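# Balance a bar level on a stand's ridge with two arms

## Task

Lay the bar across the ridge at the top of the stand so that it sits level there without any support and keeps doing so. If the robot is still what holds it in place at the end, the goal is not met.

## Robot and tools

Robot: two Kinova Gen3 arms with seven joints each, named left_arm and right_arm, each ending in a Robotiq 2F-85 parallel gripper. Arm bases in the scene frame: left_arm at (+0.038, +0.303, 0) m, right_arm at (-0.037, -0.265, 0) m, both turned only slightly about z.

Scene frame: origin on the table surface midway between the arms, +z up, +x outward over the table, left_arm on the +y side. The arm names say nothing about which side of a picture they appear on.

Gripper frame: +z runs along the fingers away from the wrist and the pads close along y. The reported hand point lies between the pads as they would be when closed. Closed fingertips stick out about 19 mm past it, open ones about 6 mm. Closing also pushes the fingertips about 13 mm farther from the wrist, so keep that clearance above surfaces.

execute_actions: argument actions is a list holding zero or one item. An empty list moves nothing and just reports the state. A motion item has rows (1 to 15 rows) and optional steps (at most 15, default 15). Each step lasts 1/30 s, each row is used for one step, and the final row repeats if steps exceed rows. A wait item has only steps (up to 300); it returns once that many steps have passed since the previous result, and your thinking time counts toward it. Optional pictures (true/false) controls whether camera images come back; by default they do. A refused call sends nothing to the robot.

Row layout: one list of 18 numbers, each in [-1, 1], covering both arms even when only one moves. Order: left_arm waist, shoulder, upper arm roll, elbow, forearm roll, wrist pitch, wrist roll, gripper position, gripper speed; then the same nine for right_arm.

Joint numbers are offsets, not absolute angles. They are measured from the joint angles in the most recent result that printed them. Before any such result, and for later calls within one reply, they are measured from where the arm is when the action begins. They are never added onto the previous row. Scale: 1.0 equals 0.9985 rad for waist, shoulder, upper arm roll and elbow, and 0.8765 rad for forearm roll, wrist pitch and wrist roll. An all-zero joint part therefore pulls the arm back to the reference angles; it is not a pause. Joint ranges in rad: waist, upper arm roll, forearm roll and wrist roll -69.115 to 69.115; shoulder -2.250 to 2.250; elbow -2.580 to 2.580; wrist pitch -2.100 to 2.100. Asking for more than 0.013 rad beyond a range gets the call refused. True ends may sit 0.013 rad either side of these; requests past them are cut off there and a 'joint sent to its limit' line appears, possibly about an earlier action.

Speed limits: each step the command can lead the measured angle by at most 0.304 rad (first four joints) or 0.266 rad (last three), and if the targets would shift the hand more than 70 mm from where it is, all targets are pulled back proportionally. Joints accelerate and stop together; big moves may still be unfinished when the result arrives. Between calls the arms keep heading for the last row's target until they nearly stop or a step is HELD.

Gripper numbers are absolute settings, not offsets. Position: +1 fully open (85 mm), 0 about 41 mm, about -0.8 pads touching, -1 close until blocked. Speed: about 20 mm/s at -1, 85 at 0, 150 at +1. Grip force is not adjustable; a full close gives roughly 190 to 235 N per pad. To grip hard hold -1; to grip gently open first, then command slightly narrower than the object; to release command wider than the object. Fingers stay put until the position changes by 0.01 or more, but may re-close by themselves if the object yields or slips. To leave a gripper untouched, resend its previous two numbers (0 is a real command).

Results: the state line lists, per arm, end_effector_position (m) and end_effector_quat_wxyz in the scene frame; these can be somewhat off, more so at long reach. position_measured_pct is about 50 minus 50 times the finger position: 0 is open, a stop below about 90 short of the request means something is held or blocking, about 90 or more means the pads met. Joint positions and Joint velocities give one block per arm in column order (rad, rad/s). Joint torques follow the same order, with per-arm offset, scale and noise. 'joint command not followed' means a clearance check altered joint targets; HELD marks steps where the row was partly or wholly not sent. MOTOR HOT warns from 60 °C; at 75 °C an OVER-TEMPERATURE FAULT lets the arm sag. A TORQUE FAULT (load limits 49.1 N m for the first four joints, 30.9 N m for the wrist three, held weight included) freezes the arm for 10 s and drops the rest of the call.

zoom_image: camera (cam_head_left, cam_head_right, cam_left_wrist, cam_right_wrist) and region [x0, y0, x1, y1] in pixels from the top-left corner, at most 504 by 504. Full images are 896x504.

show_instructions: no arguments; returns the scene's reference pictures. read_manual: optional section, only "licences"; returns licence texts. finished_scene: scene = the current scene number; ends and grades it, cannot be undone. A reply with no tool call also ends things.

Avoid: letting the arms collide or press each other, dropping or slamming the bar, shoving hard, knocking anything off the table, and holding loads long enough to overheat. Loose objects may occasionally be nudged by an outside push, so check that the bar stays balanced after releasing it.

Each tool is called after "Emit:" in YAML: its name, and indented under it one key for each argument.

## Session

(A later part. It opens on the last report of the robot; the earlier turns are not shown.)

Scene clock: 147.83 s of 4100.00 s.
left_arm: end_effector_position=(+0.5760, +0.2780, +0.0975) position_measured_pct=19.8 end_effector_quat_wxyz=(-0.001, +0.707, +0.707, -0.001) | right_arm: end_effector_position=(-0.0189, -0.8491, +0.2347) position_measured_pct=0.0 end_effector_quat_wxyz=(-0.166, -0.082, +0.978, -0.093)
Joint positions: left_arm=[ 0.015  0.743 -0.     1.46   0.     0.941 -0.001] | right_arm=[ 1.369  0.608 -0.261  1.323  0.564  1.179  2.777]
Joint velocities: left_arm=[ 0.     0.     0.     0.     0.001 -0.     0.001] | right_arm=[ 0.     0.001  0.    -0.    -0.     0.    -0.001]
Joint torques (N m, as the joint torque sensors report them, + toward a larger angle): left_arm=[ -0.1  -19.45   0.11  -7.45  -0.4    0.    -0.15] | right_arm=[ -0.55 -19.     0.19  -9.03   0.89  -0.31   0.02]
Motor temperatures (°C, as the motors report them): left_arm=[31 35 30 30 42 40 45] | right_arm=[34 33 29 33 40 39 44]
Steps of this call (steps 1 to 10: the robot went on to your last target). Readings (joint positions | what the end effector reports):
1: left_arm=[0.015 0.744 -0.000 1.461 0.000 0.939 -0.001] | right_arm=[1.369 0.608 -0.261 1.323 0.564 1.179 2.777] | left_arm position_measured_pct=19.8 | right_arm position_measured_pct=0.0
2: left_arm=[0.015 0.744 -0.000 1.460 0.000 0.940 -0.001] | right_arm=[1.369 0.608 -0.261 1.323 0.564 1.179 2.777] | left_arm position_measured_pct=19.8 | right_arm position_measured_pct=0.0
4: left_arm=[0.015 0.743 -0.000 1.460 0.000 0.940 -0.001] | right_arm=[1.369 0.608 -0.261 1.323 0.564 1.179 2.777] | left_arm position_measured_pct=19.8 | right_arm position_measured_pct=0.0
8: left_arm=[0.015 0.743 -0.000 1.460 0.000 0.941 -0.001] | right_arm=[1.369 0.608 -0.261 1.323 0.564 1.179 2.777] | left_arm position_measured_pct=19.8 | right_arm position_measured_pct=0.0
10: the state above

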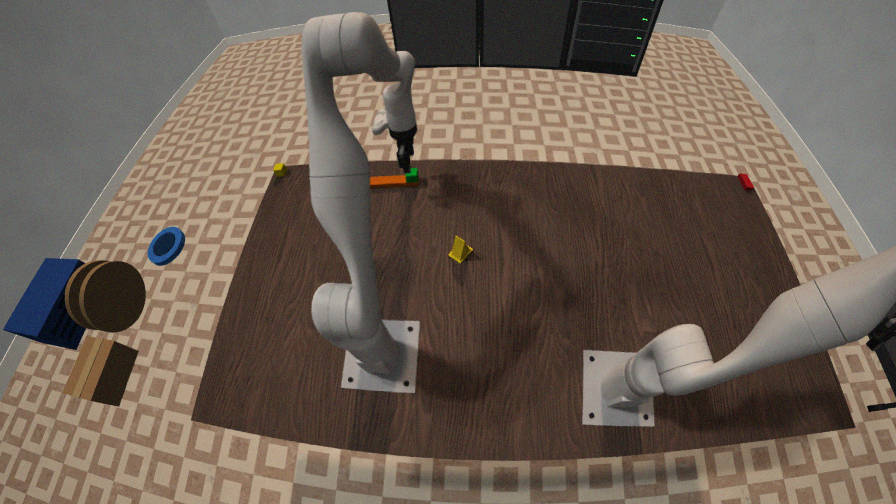

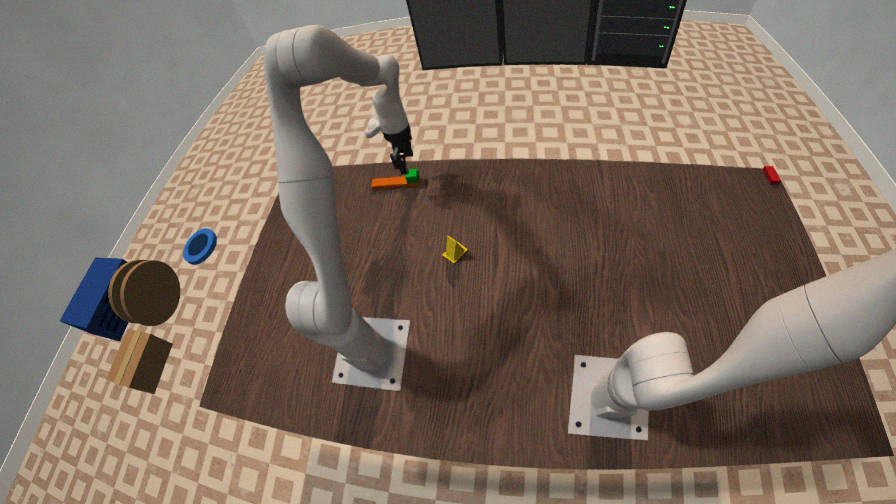

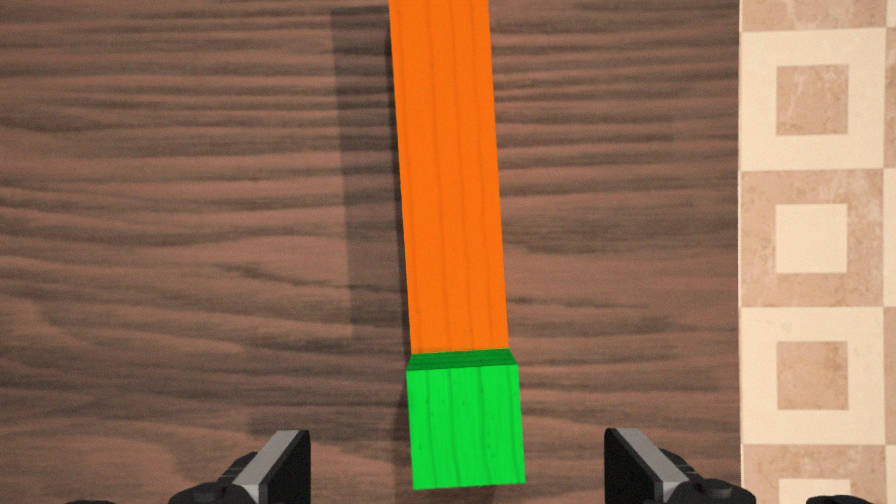

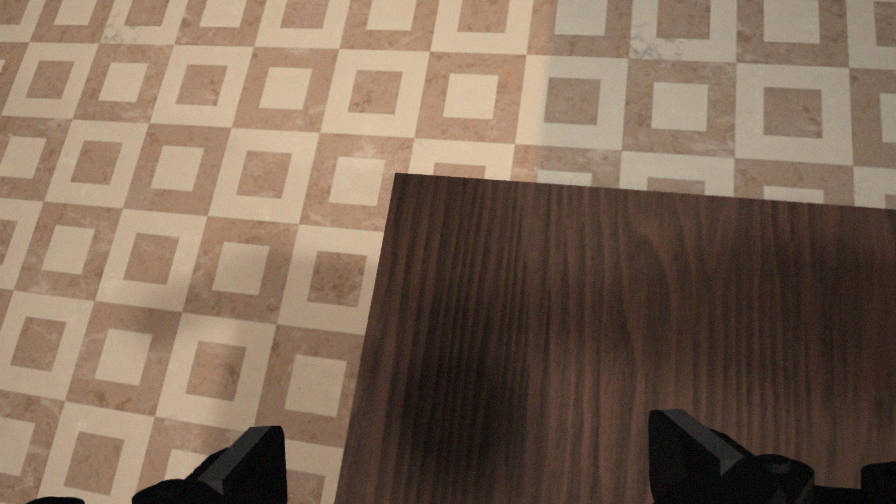

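Emit:
execute_actions:
  actions:
    - {"rows":[[0,0.109,0,0.039,0,-0.171,0.068,0.6,0,0,0,0,0,0,0,0,1,0]],"steps":15}
  pictures: false

Emit:
execute_actions:
  actions:
    - {"steps":8}
  pictures: false

Emit:
execute_actions:
  actions:
    - {"rows":[[0,0,0,0,0,0,0,-0.4,0.3,0,0,0,0,0,0,0,1,0]],"steps":15}

Emit:
execute_actions:
  actions:
    - {"rows":[[0,-0.583,0,0.2,0,0.2,-1,-0.4,0,0,0,0,0,0,0,0,1,0]],"steps":15}
  pictures: false

Emit:
execute_actions:
  actions:
    - {"steps":20}
  pictures: false

Emit:
execute_actions:
  actions:
    - {"rows":[[0.412,0,0,0.45,0,-0.387,-1,-0.4,0,0,0,0,0,0,0,0,1,0]],"steps":15}
  pictures: false

Emit:
execute_actions:
  actions:
    - {"steps":20}
  pictures: false

Emit:
execute_actions:
  actions:
    - {"rows":[[0,0,0,0.097,0,0,-0.228,-0.4,0,0,0,0,0,0,0,0,1,0]],"steps":15}

Scene clock: 157.13 s of 4100.00 s.
left_arm: end_effector_position=(+0.5788, +0.2780, +0.0300) position_measured_pct=19.8 end_effector_quat_wxyz=(+0.000, +0.686, +0.728, +0.000) | right_arm: end_effector_position=(-0.0189, -0.8491, +0.2347) position_measured_pct=0.0 end_effector_quat_wxyz=(-0.166, -0.082, +0.978, -0.093)
Joint positions: left_arm=[ 0.014  0.851 -0.     1.499  0.     0.791  0.058] | right_arm=[ 1.369  0.608 -0.261  1.323  0.564  1.179  2.777]
Joint velocities: left_arm=[ 0.001  0.012  0.001  0.001 -0.001 -0.003  0.002] | right_arm=[-0.    -0.    -0.     0.    -0.    -0.    -0.001]
Joint torques (N m, as the joint torque sensors report them, + toward a larger angle): left_arm=[ -0.03 -21.06  -0.56  -6.04  -0.74  -0.43   0.11] | right_arm=[ -0.52 -19.21   0.21  -9.56   0.76  -0.21   0.08]
Motor temperatures (°C, as the motors report them): left_arm=[31 35 30 30 42 40 45] | right_arm=[34 33 29 33 40 39 44]
Steps of this call (steps 1 to 15: the robot went on to your last target; steps 16 to 90: nothing new was sent; then 5.80 s passed at rest; steps 91 to 105: all 15 steps of this action). Readings (joint positions | what the end effector reports):
91: left_arm=[0.015 0.745 -0.000 1.460 0.000 0.940 -0.001] | right_arm=[1.369 0.608 -0.261 1.323 0.564 1.179 2.777] | left_arm position_measured_pct=19.8 | right_arm position_measured_pct=0.0
92: left_arm=[0.015 0.750 -0.000 1.461 0.000 0.933 0.002] | right_arm=[1.369 0.608 -0.261 1.323 0.564 1.179 2.777] | left_arm position_measured_pct=19.8 | right_arm position_measured_pct=0.0
94: left_arm=[0.015 0.779 -0.000 1.469 0.000 0.898 0.016] | right_arm=[1.369 0.608 -0.261 1.323 0.564 1.179 2.777] | left_arm position_measured_pct=19.8 | right_arm position_measured_pct=0.0
98: left_arm=[0.014 0.840 -0.000 1.496 0.000 0.806 0.052] | right_arm=[1.369 0.608 -0.261 1.323 0.564 1.179 2.777] | left_arm position_measured_pct=19.8 | right_arm position_measured_pct=0.0
105: the state above

Scene clock: 157.40 s of 4100.00 s.
left_arm: end_effector_position=(+0.5785, +0.2780, +0.0294) position_measured_pct=19.8 end_effector_quat_wxyz=(-0.000, +0.686, +0.728, -0.000) | right_arm: end_effector_position=(-0.0189, -0.8491, +0.2347) position_measured_pct=0.0 end_effector_quat_wxyz=(-0.166, -0.082, +0.978, -0.093)
Joint positions: left_arm=[ 0.015  0.852 -0.     1.499  0.     0.791  0.059] | right_arm=[ 1.369  0.608 -0.261  1.323  0.564  1.179  2.777]
Joint velocities: left_arm=[ 0.     0.001  0.    -0.     0.001  0.    -0.   ] | right_arm=[ 0.     0.001 -0.    -0.    -0.     0.    -0.001]
Joint torques (N m, as the joint torque sensors report them, + toward a larger angle): left_arm=[  0.13 -20.93   0.38  -6.32  -0.53  -0.36  -0.29] | right_arm=[ -0.63 -19.24   0.06  -9.24   0.71  -0.3    0.02]
Motor temperatures (°C, as the motors report them): left_arm=[31 35 30 30 42 40 45] | right_arm=[34 33 29 33 40 39 44]
Steps of this call (steps 1 to 8: the robot went on to your last target). Readings (joint positions | what the end effector reports):
1: left_arm=[0.014 0.851 -0.000 1.499 0.000 0.791 0.059] | right_arm=[1.369 0.608 -0.261 1.323 0.564 1.179 2.777] | left_arm position_measured_pct=19.8 | right_arm position_measured_pct=0.0
2: left_arm=[0.014 0.852 -0.000 1.499 0.000 0.791 0.059] | right_arm=[1.369 0.608 -0.261 1.323 0.564 1.179 2.777] | left_arm position_measured_pct=19.8 | right_arm position_measured_pct=0.0
4: left_arm=[0.015 0.852 -0.000 1.499 0.000 0.791 0.059] | right_arm=[1.369 0.608 -0.261 1.323 0.564 1.179 2.777] | left_arm position_measured_pct=19.8 | right_arm position_measured_pct=0.0
8: the state above

Scene clock: 157.90 s of 4100.00 s.
left_arm: end_effector_position=(+0.5788, +0.2780, +0.0298) position_measured_pct=59.1 end_effector_quat_wxyz=(+0.000, +0.686, +0.728, +0.000) | right_arm: end_effector_position=(-0.0189, -0.8491, +0.2347) position_measured_pct=0.0 end_effector_quat_wxyz=(-0.166, -0.082, +0.978, -0.093)
Joint positions: left_arm=[ 0.015  0.852 -0.     1.499  0.     0.791  0.059] | right_arm=[ 1.369  0.608 -0.261  1.323  0.564  1.179  2.777]
Joint velocities: left_arm=[ 0.001 -0.    -0.     0.     0.    -0.    -0.   ] | right_arm=[ 0.001  0.002 -0.    -0.    -0.     0.     0.001]
Joint torques (N m, as the joint torque sensors report them, + toward a larger angle): left_arm=[  0.08 -20.02   0.11  -5.98  -0.56  -0.01  -0.17] | right_arm=[ -0.74 -19.11   0.12  -9.28   0.67  -0.37  -0.09]
Motor temperatures (°C, as the motors report them): left_arm=[31 35 30 30 42 40 45] | right_arm=[34 33 29 33 40 39 44]
Steps of this call (steps 1 to 15: all 15 steps of this action). Readings (joint positions | what the end effector reports):
1: left_arm=[0.015 0.852 -0.000 1.499 0.000 0.791 0.059] | right_arm=[1.369 0.608 -0.261 1.323 0.564 1.179 2.777] | left_arm position_measured_pct=19.8 | right_arm position_measured_pct=0.0
2: left_arm=[0.015 0.852 -0.000 1.499 0.000 0.791 0.059] | right_arm=[1.369 0.608 -0.261 1.323 0.564 1.179 2.777] | left_arm position_measured_pct=20.6 | right_arm position_measured_pct=0.0
4: left_arm=[0.015 0.852 -0.000 1.499 0.000 0.791 0.059] | right_arm=[1.369 0.608 -0.261 1.323 0.564 1.179 2.777] | left_arm position_measured_pct=25.4 | right_arm position_measured_pct=0.0
8: left_arm=[0.015 0.852 -0.000 1.499 0.000 0.791 0.059] | right_arm=[1.369 0.608 -0.261 1.323 0.564 1.179 2.777] | left_arm position_measured_pct=39.3 | right_arm position_measured_pct=0.0
15: the state above

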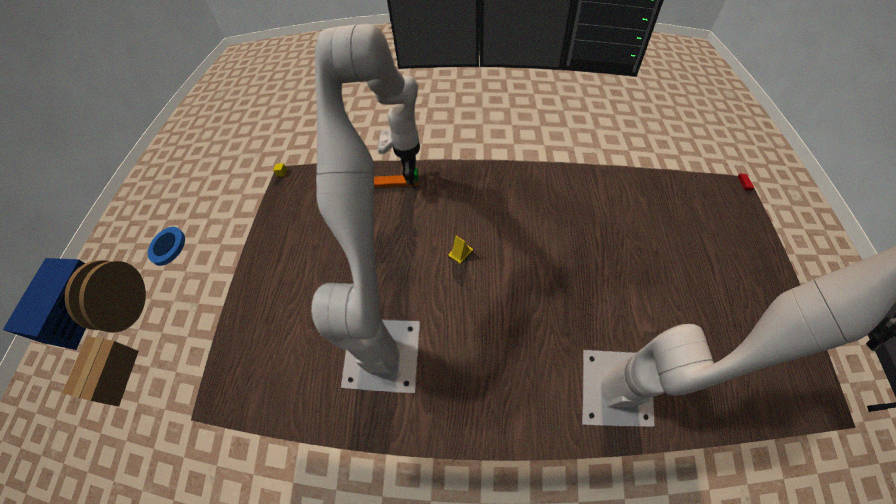

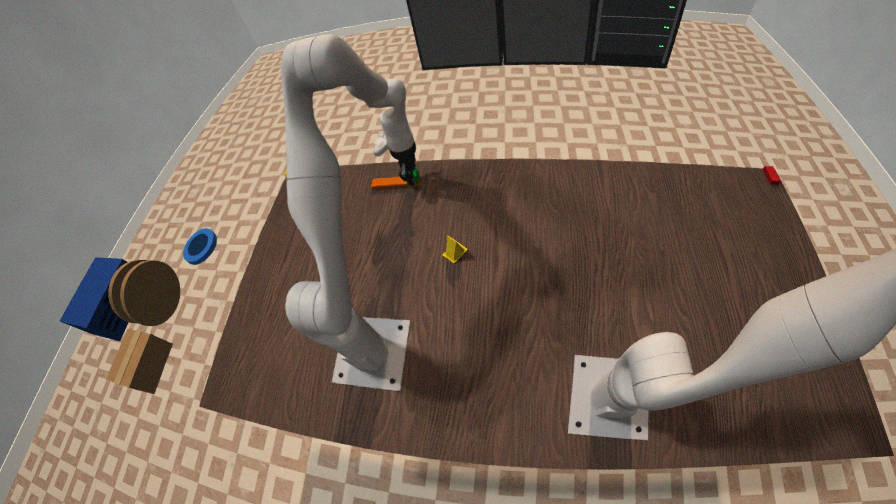

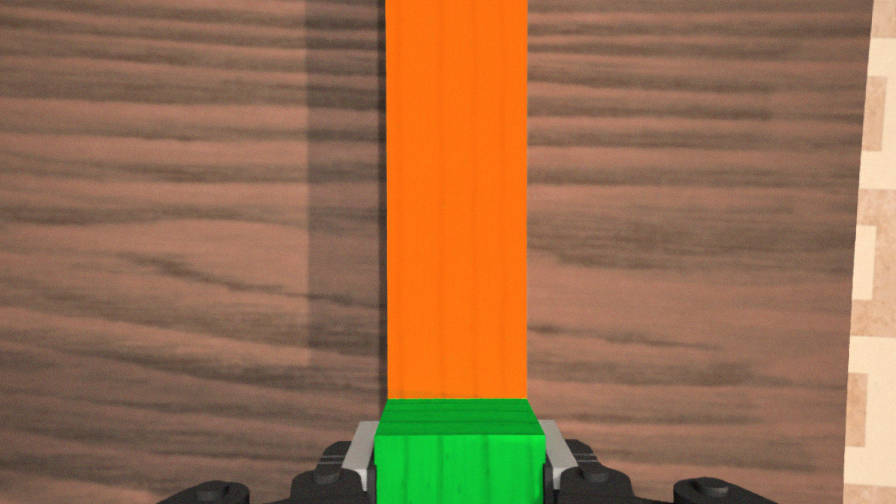

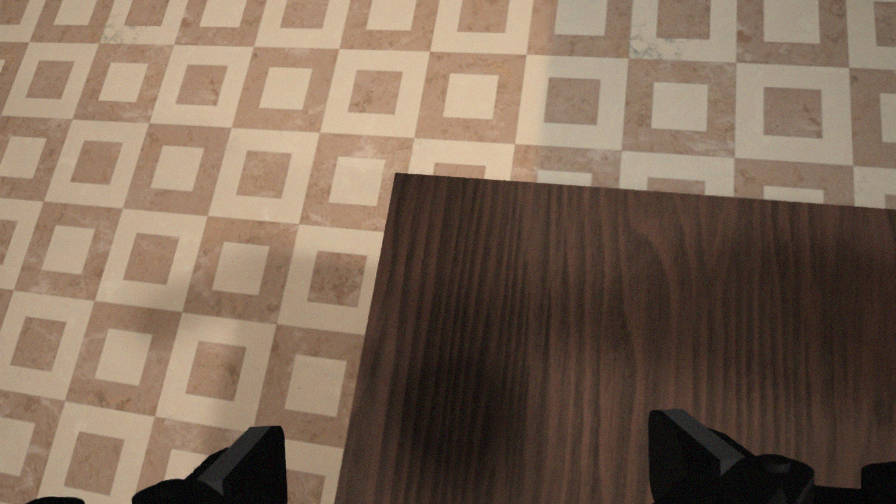

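Scene clock: 158.40 s of 4100.00 s.
left_arm: end_effector_position=(+0.5254, +0.2780, +0.1658) position_measured_pct=59.1 end_effector_quat_wxyz=(+0.019, +0.784, +0.621, +0.024) | right_arm: end_effector_position=(-0.0189, -0.8491, +0.2347) position_measured_pct=0.0 end_effector_quat_wxyz=(-0.166, -0.082, +0.978, -0.093)
Joint positions: left_arm=[ 0.014  0.514 -0.     1.647  0.     0.921 -0.232] | right_arm=[ 1.369  0.608 -0.261  1.323  0.564  1.179  2.777]
Joint velocities: left_arm=[-0.    -0.843  0.     0.187 -0.001  0.166 -0.763] | right_arm=[ 0.001 -0.    -0.     0.    -0.    -0.     0.   ]
Joint torques (N m, as the joint torque sensors report them, + toward a larger angle): left_arm=[ -0.37 -17.52   0.03  -7.45  -0.29  -0.43  -0.4 ] | right_arm=[ -0.48 -18.94   0.31  -9.45   0.96   0.04   0.14]
Motor temperatures (°C, as the motors report them): left_arm=[31 35 30 30 42 40 45] | right_arm=[34 33 29 33 40 39 44]
Steps of this call (steps 1 to 15: all 15 steps of this action). Readings (joint positions | what the end effector reports):
1: left_arm=[0.015 0.850 -0.000 1.499 0.000 0.791 0.058] | right_arm=[1.369 0.608 -0.261 1.323 0.564 1.179 2.777] | left_arm position_measured_pct=59.1 | right_arm position_measured_pct=0.0
2: left_arm=[0.014 0.844 -0.000 1.503 0.000 0.794 0.054] | right_arm=[1.369 0.608 -0.261 1.323 0.564 1.179 2.777] | left_arm position_measured_pct=59.1 | right_arm position_measured_pct=0.0
4: left_arm=[0.014 0.815 -0.000 1.521 0.000 0.808 0.031] | right_arm=[1.369 0.608 -0.261 1.323 0.564 1.179 2.777] | left_arm position_measured_pct=59.1 | right_arm position_measured_pct=0.0
8: left_arm=[0.014 0.709 -0.000 1.581 0.000 0.862 -0.060] | right_arm=[1.369 0.608 -0.261 1.323 0.564 1.179 2.777] | left_arm position_measured_pct=59.1 | right_arm position_measured_pct=0.0
15: the state above

Scene clock: 159.07 s of 4100.00 s.
left_arm: end_effector_position=(+0.5046, +0.2779, +0.2638) position_measured_pct=59.1 end_effector_quat_wxyz=(+0.038, +0.925, +0.366, +0.096) | right_arm: end_effector_position=(-0.0189, -0.8491, +0.2347) position_measured_pct=0.0 end_effector_quat_wxyz=(-0.166, -0.082, +0.978, -0.093)
Joint positions: left_arm=[ 0.015  0.271 -0.     1.698  0.     0.966 -0.817] | right_arm=[ 1.369  0.608 -0.261  1.323  0.564  1.179  2.777]
Joint velocities: left_arm=[-0.    -0.01  -0.     0.001 -0.001  0.    -0.012] | right_arm=[-0.     0.001  0.    -0.     0.    -0.    -0.   ]
Joint torques (N m, as the joint torque sensors report them, + toward a larger angle): left_arm=[ -0.28 -14.44   0.01  -8.98  -0.41  -1.03  -0.46] | right_arm=[ -0.49 -18.95   0.17  -9.29   0.74  -0.12  -0.01]
Motor temperatures (°C, as the motors report them): left_arm=[31 35 30 30 42 40 45] | right_arm=[34 33 29 33 40 39 44]
Steps of this call (steps 1 to 20: the robot went on to your last target). Readings (joint positions | what the end effector reports):
1: left_arm=[0.014 0.485 -0.000 1.653 0.000 0.926 -0.259] | right_arm=[1.369 0.608 -0.261 1.323 0.564 1.179 2.777] | left_arm position_measured_pct=59.1 | right_arm position_measured_pct=0.0
2: left_arm=[0.014 0.457 -0.000 1.659 0.000 0.931 -0.288] | right_arm=[1.369 0.608 -0.261 1.323 0.564 1.179 2.777] | left_arm position_measured_pct=59.1 | right_arm position_measured_pct=0.0
4: left_arm=[0.014 0.401 -0.000 1.670 0.000 0.942 -0.358] | right_arm=[1.369 0.608 -0.261 1.323 0.564 1.179 2.777] | left_arm position_measured_pct=59.1 | right_arm position_measured_pct=0.0
8: left_arm=[0.015 0.323 -0.000 1.687 0.000 0.957 -0.520] | right_arm=[1.369 0.608 -0.261 1.323 0.564 1.179 2.777] | left_arm position_measured_pct=59.1 | right_arm position_measured_pct=0.0
20: the state above

Scene clock: 159.57 s of 4100.00 s.
left_arm: end_effector_position=(+0.4184, +0.1693, +0.1835) position_measured_pct=59.1 end_effector_quat_wxyz=(+0.027, +0.992, +0.103, +0.069) | right_arm: end_effector_position=(-0.0189, -0.8491, +0.2347) position_measured_pct=0.0 end_effector_quat_wxyz=(-0.166, -0.082, +0.978, -0.093)
Joint positions: left_arm=[ 0.291  0.27  -0.     1.986  0.     0.737 -1.088] | right_arm=[ 1.369  0.608 -0.261  1.323  0.564  1.179  2.777]
Joint velocities: left_arm=[ 0.607  0.003  0.002  0.723  0.    -0.493 -0.928] | right_arm=[ 0.001 -0.001  0.    -0.    -0.    -0.    -0.001]
Joint torques (N m, as the joint torque sensors report them, + toward a larger angle): left_arm=[ -0.5  -13.47  -0.63  -7.63  -0.51  -0.68   0.06] | right_arm=[ -0.31 -19.31   0.26  -9.22   0.93  -0.34   0.08]
Motor temperatures (°C, as the motors report them): left_arm=[31 35 30 30 42 40 45] | right_arm=[34 33 29 33 40 39 44]
Steps of this call (steps 1 to 15: all 15 steps of this action). Readings (joint positions | what the end effector reports):
1: left_arm=[0.016 0.270 -0.001 1.699 -0.000 0.965 -0.818] | right_arm=[1.369 0.608 -0.261 1.323 0.564 1.179 2.777] | left_arm position_measured_pct=59.1 | right_arm position_measured_pct=0.0
2: left_arm=[0.023 0.270 -0.002 1.704 -0.001 0.961 -0.822] | right_arm=[1.369 0.608 -0.261 1.323 0.564 1.179 2.777] | left_arm position_measured_pct=59.1 | right_arm position_measured_pct=0.0
4: left_arm=[0.052 0.269 -0.003 1.729 -0.001 0.938 -0.845] | right_arm=[1.369 0.608 -0.261 1.323 0.564 1.179 2.777] | left_arm position_measured_pct=59.1 | right_arm position_measured_pct=0.0
8: left_arm=[0.145 0.270 -0.001 1.821 0.000 0.858 -0.926] | right_arm=[1.369 0.608 -0.261 1.323 0.564 1.179 2.777] | left_arm position_measured_pct=59.1 | right_arm position_measured_pct=0.0
15: the state above

Scene clock: 160.23 s of 4100.00 s.
left_arm: end_effector_position=(+0.3500, +0.1399, +0.1448) position_measured_pct=59.1 end_effector_quat_wxyz=(+0.007, +0.964, -0.263, +0.048) | right_arm: end_effector_position=(-0.0189, -0.8491, +0.2347) position_measured_pct=0.0 end_effector_quat_wxyz=(-0.166, -0.082, +0.978, -0.093)
Joint positions: left_arm=[ 0.425  0.271 -0.     2.147  0.     0.627 -1.693] | right_arm=[ 1.369  0.608 -0.261  1.323  0.564  1.179  2.777]
Joint velocities: left_arm=[ 0.005 -0.001 -0.001  0.001  0.     0.    -0.011] | right_arm=[-0.  0. -0. -0.  0.  0.  0.]
Joint torques (N m, as the joint torque sensors report them, + toward a larger angle): left_arm=[ -0.17 -11.91  -0.09  -6.37  -0.15  -0.44   0.14] | right_arm=[ -0.37 -19.35   0.29  -9.41   0.74  -0.16   0.03]
Motor temperatures (°C, as the motors report them): left_arm=[31 35 30 30 42 40 45] | right_arm=[34 33 29 33 40 39 44]
Steps of this call (steps 1 to 20: the robot went on to your last target). Readings (joint positions | what the end effector reports):
1: left_arm=[0.311 0.271 -0.000 2.010 0.000 0.720 -1.121] | right_arm=[1.369 0.608 -0.261 1.323 0.564 1.179 2.777] | left_arm position_measured_pct=59.1 | right_arm position_measured_pct=0.0
2: left_arm=[0.331 0.271 -0.000 2.034 0.000 0.704 -1.159] | right_arm=[1.369 0.608 -0.261 1.323 0.564 1.179 2.777] | left_arm position_measured_pct=59.1 | right_arm position_measured_pct=0.0
4: left_arm=[0.364 0.271 0.001 2.075 0.001 0.676 -1.239] | right_arm=[1.369 0.608 -0.261 1.323 0.564 1.179 2.777] | left_arm position_measured_pct=59.1 | right_arm position_measured_pct=0.0
8: left_arm=[0.401 0.271 0.000 2.122 0.000 0.644 -1.402] | right_arm=[1.369 0.608 -0.261 1.323 0.564 1.179 2.777] | left_arm position_measured_pct=59.1 | right_arm position_measured_pct=0.0
20: the state above

Scene clock: 160.73 s of 4100.00 s.
left_arm: end_effector_position=(+0.3007, +0.1613, +0.1243) position_measured_pct=59.1 end_effector_quat_wxyz=(+0.000, +0.934, -0.358, -0.000) | right_arm: end_effector_position=(-0.0189, -0.8491, +0.2347) position_measured_pct=0.0 end_effector_quat_wxyz=(-0.166, -0.082, +0.978, -0.093)
Joint positions: left_arm=[ 0.425  0.271 -0.     2.244  0.     0.627 -1.893] | right_arm=[ 1.369  0.608 -0.261  1.323  0.564  1.179  2.777]
Joint velocities: left_arm=[-0.    -0.001  0.     0.002 -0.001 -0.    -0.004] | right_arm=[ 0.001  0.    -0.    -0.    -0.    -0.    -0.   ]
Joint torques (N m, as the joint torque sensors report them, + toward a larger angle): left_arm=[ -0.5  -10.23   0.27  -5.36  -0.58  -0.44  -0.4 ] | right_arm=[ -0.56 -19.33   0.18  -9.23   0.76  -0.1    0.04]
Motor temperatures (°C, as the motors report them): left_arm=[31 35 30 30 42 40 45] | right_arm=[34 33 29 33 40 39 44]
Steps of this call (steps 1 to 15: all 15 steps of this action). Readings (joint positions | what the end effector reports):
1: left_arm=[0.425 0.271 -0.000 2.148 0.000 0.627 -1.695] | right_arm=[1.369 0.608 -0.261 1.323 0.564 1.179 2.777] | left_arm position_measured_pct=59.1 | right_arm position_measured_pct=0.0
2: left_arm=[0.425 0.270 -0.000 2.152 0.000 0.626 -1.704] | right_arm=[1.369 0.608 -0.261 1.323 0.564 1.179 2.777] | left_arm position_measured_pct=59.1 | right_arm position_measured_pct=0.0
4: left_arm=[0.425 0.270 -0.000 2.176 0.000 0.625 -1.753] | right_arm=[1.369 0.608 -0.261 1.323 0.564 1.179 2.777] | left_arm position_measured_pct=59.1 | right_arm position_measured_pct=0.0
8: left_arm=[0.425 0.271 -0.000 2.236 0.000 0.628 -1.875] | right_arm=[1.369 0.608 -0.261 1.323 0.564 1.179 2.777] | left_arm position_measured_pct=59.1 | right_arm position_measured_pct=0.0
15: the state above

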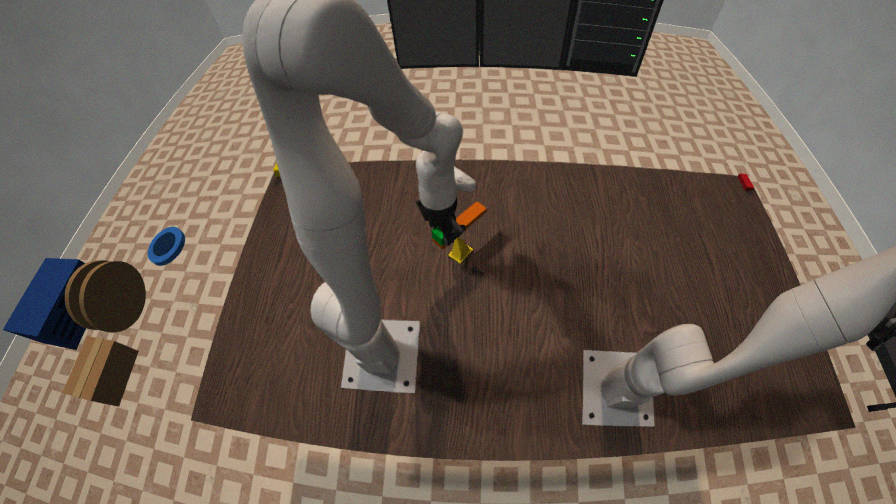

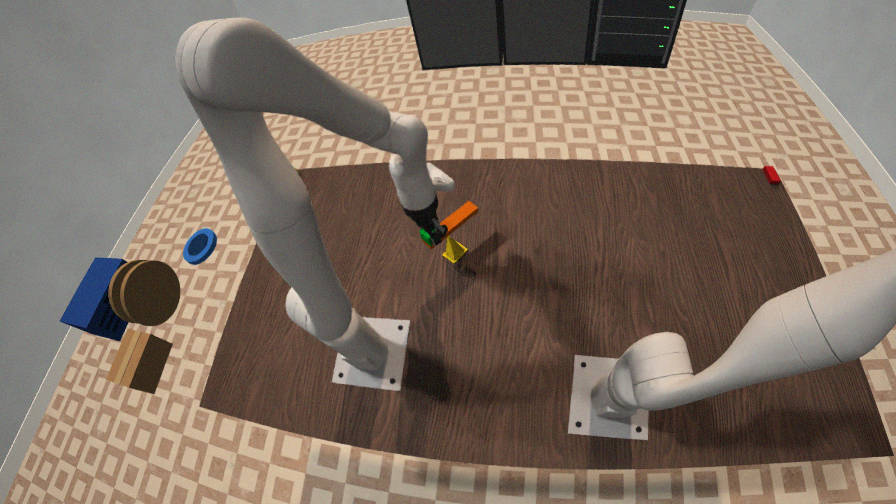

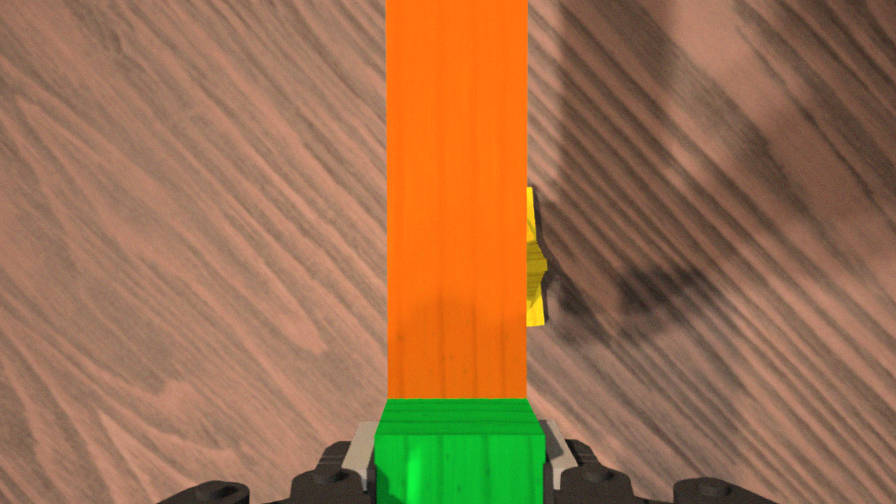

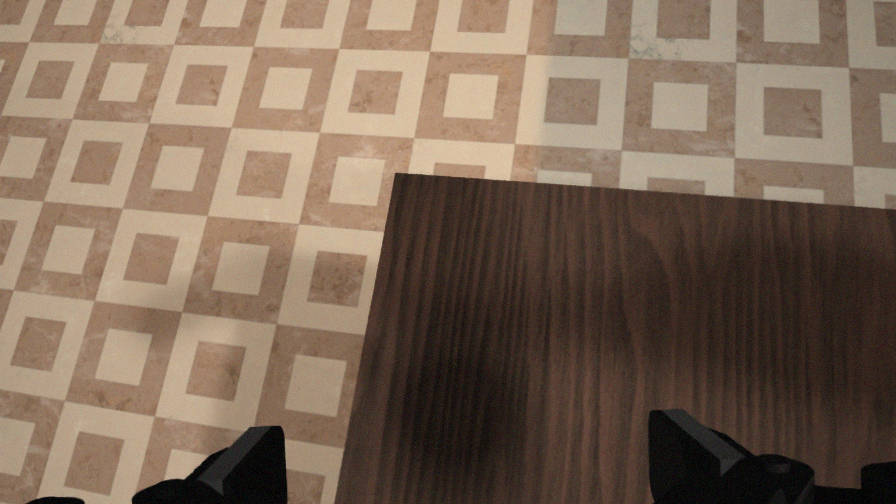

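Emit:
execute_actions:
  actions:
    - {"rows":[[0.034,0.054,0,0.028,0,-0.094,0.153,-0.4,0,0,0,0,0,0,0,0,1,0]],"steps":15}

Emit:
zoom_image:
  camera: "cam_left_wrist"
  region: [460,180,620,380]

Scene clock: 165.13 s of 4100.00 s.
left_arm: end_effector_position=(+0.2963, +0.1524, +0.1036) position_measured_pct=59.1 end_effector_quat_wxyz=(+0.000, +0.951, -0.311, +0.000) | right_arm: end_effector_position=(-0.0189, -0.8491, +0.2347) position_measured_pct=0.0 end_effector_quat_wxyz=(-0.166, -0.082, +0.978, -0.093)
Joint positions: left_arm=[ 0.459  0.324 -0.     2.272  0.     0.545 -1.759] | right_arm=[ 1.369  0.608 -0.261  1.323  0.564  1.179  2.777]
Joint velocities: left_arm=[ 0.004  0.006  0.     0.001 -0.001 -0.002  0.004] | right_arm=[ 0.001  0.001 -0.    -0.    -0.    -0.    -0.   ]
Joint torques (N m, as the joint torque sensors report them, + toward a larger angle): left_arm=[ -0.18 -11.16  -0.46  -4.64  -0.32  -0.45  -0.2 ] | right_arm=[ -0.57 -19.22   0.03  -9.38   0.64  -0.18   0.2 ]
Motor temperatures (°C, as the motors report them): left_arm=[31 35 30 30 42 40 45] | right_arm=[34 33 29 33 40 39 44]
Steps of this call (steps 1 to 15: the robot went on to your last target; steps 16 to 90: nothing new was sent; then 0.90 s passed at rest; steps 91 to 105: all 15 steps of this action). Readings (joint positions | what the end effector reports):
91: left_arm=[0.426 0.272 -0.000 2.245 0.000 0.626 -1.892] | right_arm=[1.369 0.608 -0.261 1.323 0.564 1.179 2.777] | left_arm position_measured_pct=59.1 | right_arm position_measured_pct=0.0
92: left_arm=[0.429 0.277 -0.001 2.246 -0.000 0.621 -1.883] | right_arm=[1.369 0.608 -0.261 1.323 0.564 1.179 2.777] | left_arm position_measured_pct=59.1 | right_arm position_measured_pct=0.0
94: left_arm=[0.443 0.298 -0.001 2.256 0.000 0.592 -1.836] | right_arm=[1.369 0.608 -0.261 1.323 0.564 1.179 2.777] | left_arm position_measured_pct=59.1 | right_arm position_measured_pct=0.0
98: left_arm=[0.456 0.320 0.000 2.271 0.000 0.548 -1.765] | right_arm=[1.369 0.608 -0.261 1.323 0.564 1.179 2.777] | left_arm position_measured_pct=59.1 | right_arm position_measured_pct=0.0
105: the state above

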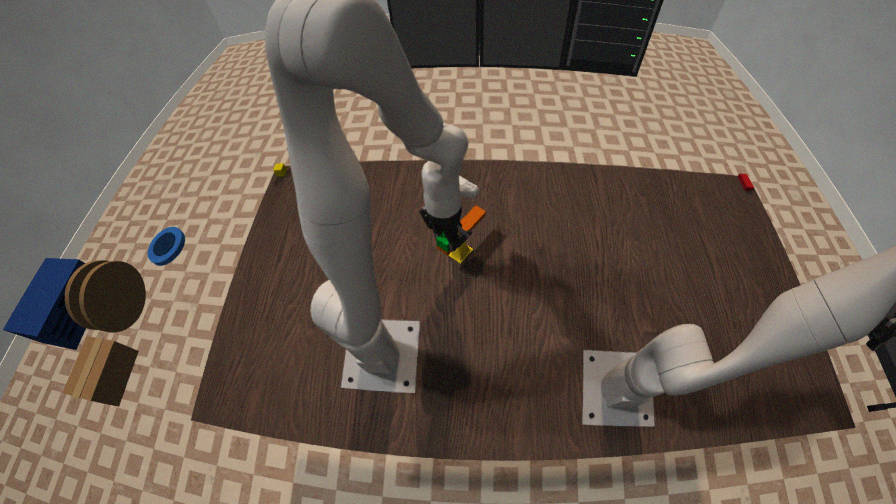

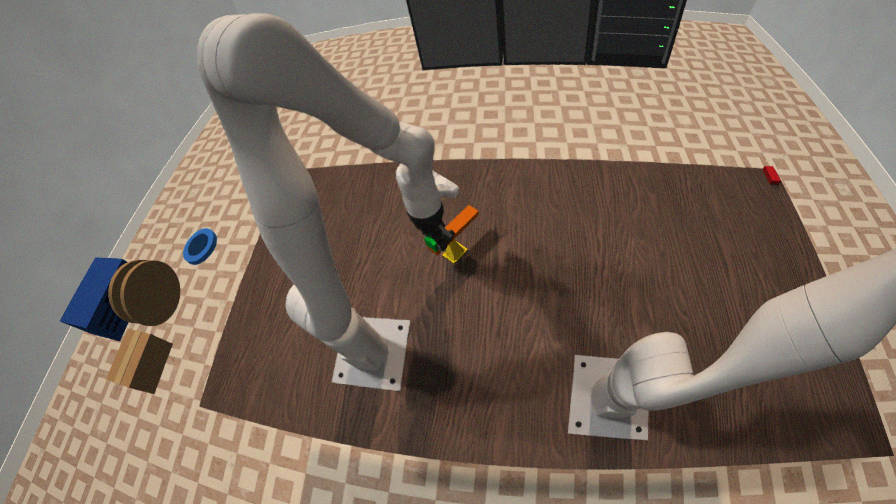

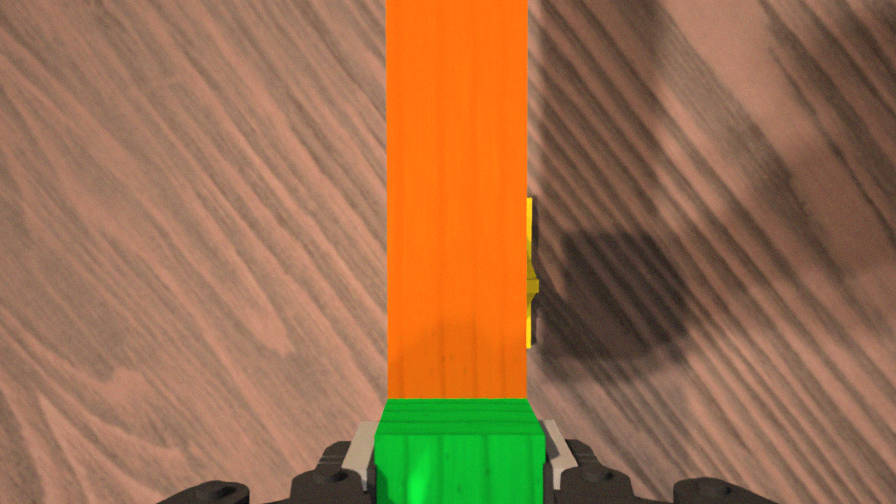

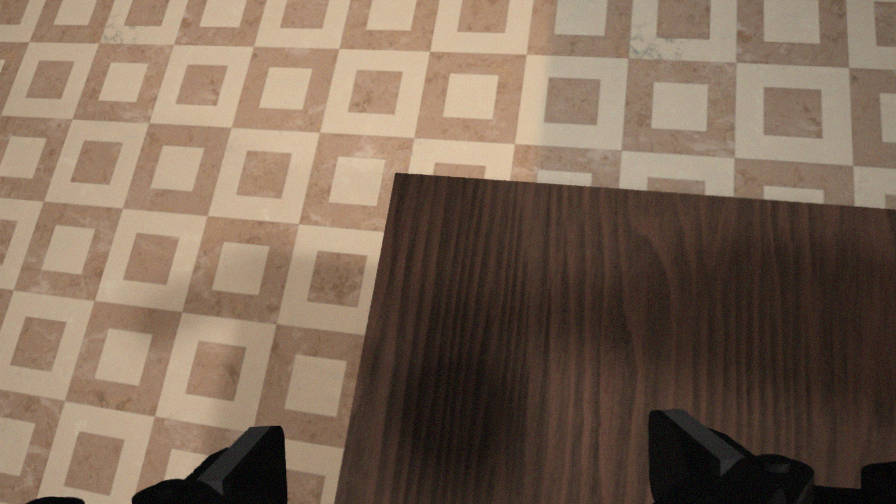

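Region (460, 180, 620, 380) of cam_left_wrist's 896x504 image, scaled by 2.520; it fills the left 403 columns of this view, and the rest is white.

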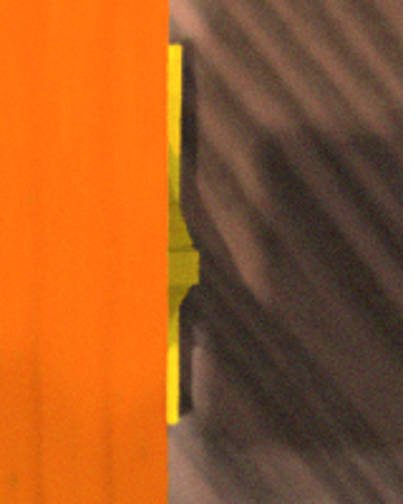

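Emit:
execute_actions:
  actions:
    - {"rows":[[0.027,0.0105,0,0.009,0,-0.022,0.031,-0.4,0,0,0,0,0,0,0,0,1,0]],"steps":15}
  pictures: false

Emit:
execute_actions:
  actions:
    - {"rows":[[0,0.004,0,0.0018,0,-0.0066,0,-0.4,0,0,0,0,0,0,0,0,1,0]],"steps":12}
  pictures: false

Scene clock: 168.93 s of 4100.00 s.
left_arm: end_effector_position=(+0.2912, +0.1461, +0.0991) position_measured_pct=59.1 end_effector_quat_wxyz=(+0.000, +0.951, -0.310, +0.000) | right_arm: end_effector_position=(-0.0189, -0.8491, +0.2347) position_measured_pct=0.0 end_effector_quat_wxyz=(-0.166, -0.082, +0.978, -0.093)
Joint positions: left_arm=[ 0.486  0.334 -0.     2.281  0.     0.525 -1.732] | right_arm=[ 1.369  0.608 -0.261  1.323  0.564  1.179  2.777]
Joint velocities: left_arm=[ 0.002  0.001 -0.001 -0.    -0.002 -0.     0.001] | right_arm=[-0.     0.    -0.001  0.    -0.     0.    -0.001]
Joint torques (N m, as the joint torque sensors report them, + toward a larger angle): left_arm=[ -0.45 -11.07   0.45  -4.62  -0.23  -0.34  -0.13] | right_arm=[ -0.41 -18.92   0.25  -9.26   0.83  -0.16   0.1 ]
Motor temperatures (°C, as the motors report them): left_arm=[31 35 30 30 42 40 45] | right_arm=[34 33 29 33 40 39 44]
Steps of this call (steps 1 to 15: the robot went on to your last target; steps 16 to 90: nothing new was sent; then 0.30 s passed at rest; steps 91 to 105: all 15 steps of this action). Readings (joint positions | what the end effector reports):
91: left_arm=[0.461 0.325 -0.000 2.272 0.000 0.544 -1.758] | right_arm=[1.369 0.608 -0.261 1.323 0.564 1.179 2.777] | left_arm position_measured_pct=59.1 | right_arm position_measured_pct=0.0
92: left_arm=[0.467 0.327 -0.001 2.274 -0.000 0.541 -1.754] | right_arm=[1.369 0.608 -0.261 1.323 0.564 1.179 2.777] | left_arm position_measured_pct=59.1 | right_arm position_measured_pct=0.0
94: left_arm=[0.479 0.332 -0.000 2.278 0.000 0.531 -1.740] | right_arm=[1.369 0.608 -0.261 1.323 0.564 1.179 2.777] | left_arm position_measured_pct=59.1 | right_arm position_measured_pct=0.0
98: left_arm=[0.484 0.334 -0.000 2.281 0.000 0.526 -1.733] | right_arm=[1.369 0.608 -0.261 1.323 0.564 1.179 2.777] | left_arm position_measured_pct=59.1 | right_arm position_measured_pct=0.0
105: the state above

Scene clock: 169.33 s of 4100.00 s.
left_arm: end_effector_position=(+0.2913, +0.1460, +0.0980) position_measured_pct=59.1 end_effector_quat_wxyz=(+0.000, +0.951, -0.310, +0.001) | right_arm: end_effector_position=(-0.0189, -0.8491, +0.2347) position_measured_pct=0.0 end_effector_quat_wxyz=(-0.166, -0.082, +0.978, -0.093)
Joint positions: left_arm=[ 0.486  0.337 -0.     2.283  0.     0.52  -1.732] | right_arm=[ 1.369  0.608 -0.261  1.323  0.564  1.179  2.777]
Joint velocities: left_arm=[ 0.    -0.    -0.001 -0.     0.001 -0.    -0.001] | right_arm=[-0.     0.002 -0.001  0.    -0.    -0.    -0.   ]
Joint torques (N m, as the joint torque sensors report them, + toward a larger angle): left_arm=[-0.27 -9.58  0.01 -4.1  -0.74 -0.41 -0.07] | right_arm=[ -0.61 -19.1    0.07  -9.43   0.92  -0.13  -0.12]
Motor temperatures (°C, as the motors report them): left_arm=[31 35 30 30 42 40 45] | right_arm=[34 33 29 33 40 39 44]
Steps of this call (steps 1 to 12: all 12 steps of this action). Readings (joint positions | what the end effector reports):
1: left_arm=[0.486 0.335 -0.000 2.281 0.000 0.525 -1.732] | right_arm=[1.369 0.608 -0.261 1.323 0.564 1.179 2.777] | left_arm position_measured_pct=59.1 | right_arm position_measured_pct=0.0
2: left_arm=[0.486 0.336 -0.000 2.282 0.000 0.523 -1.732] | right_arm=[1.369 0.608 -0.261 1.323 0.564 1.179 2.777] | left_arm position_measured_pct=59.1 | right_arm position_measured_pct=0.0
4: left_arm=[0.485 0.337 -0.000 2.282 0.000 0.521 -1.732] | right_arm=[1.369 0.608 -0.261 1.323 0.564 1.179 2.777] | left_arm position_measured_pct=59.1 | right_arm position_measured_pct=0.0
8: left_arm=[0.486 0.337 -0.000 2.283 0.000 0.520 -1.732] | right_arm=[1.369 0.608 -0.261 1.323 0.564 1.179 2.777] | left_arm position_measured_pct=59.1 | right_arm position_measured_pct=0.0
12: the state above


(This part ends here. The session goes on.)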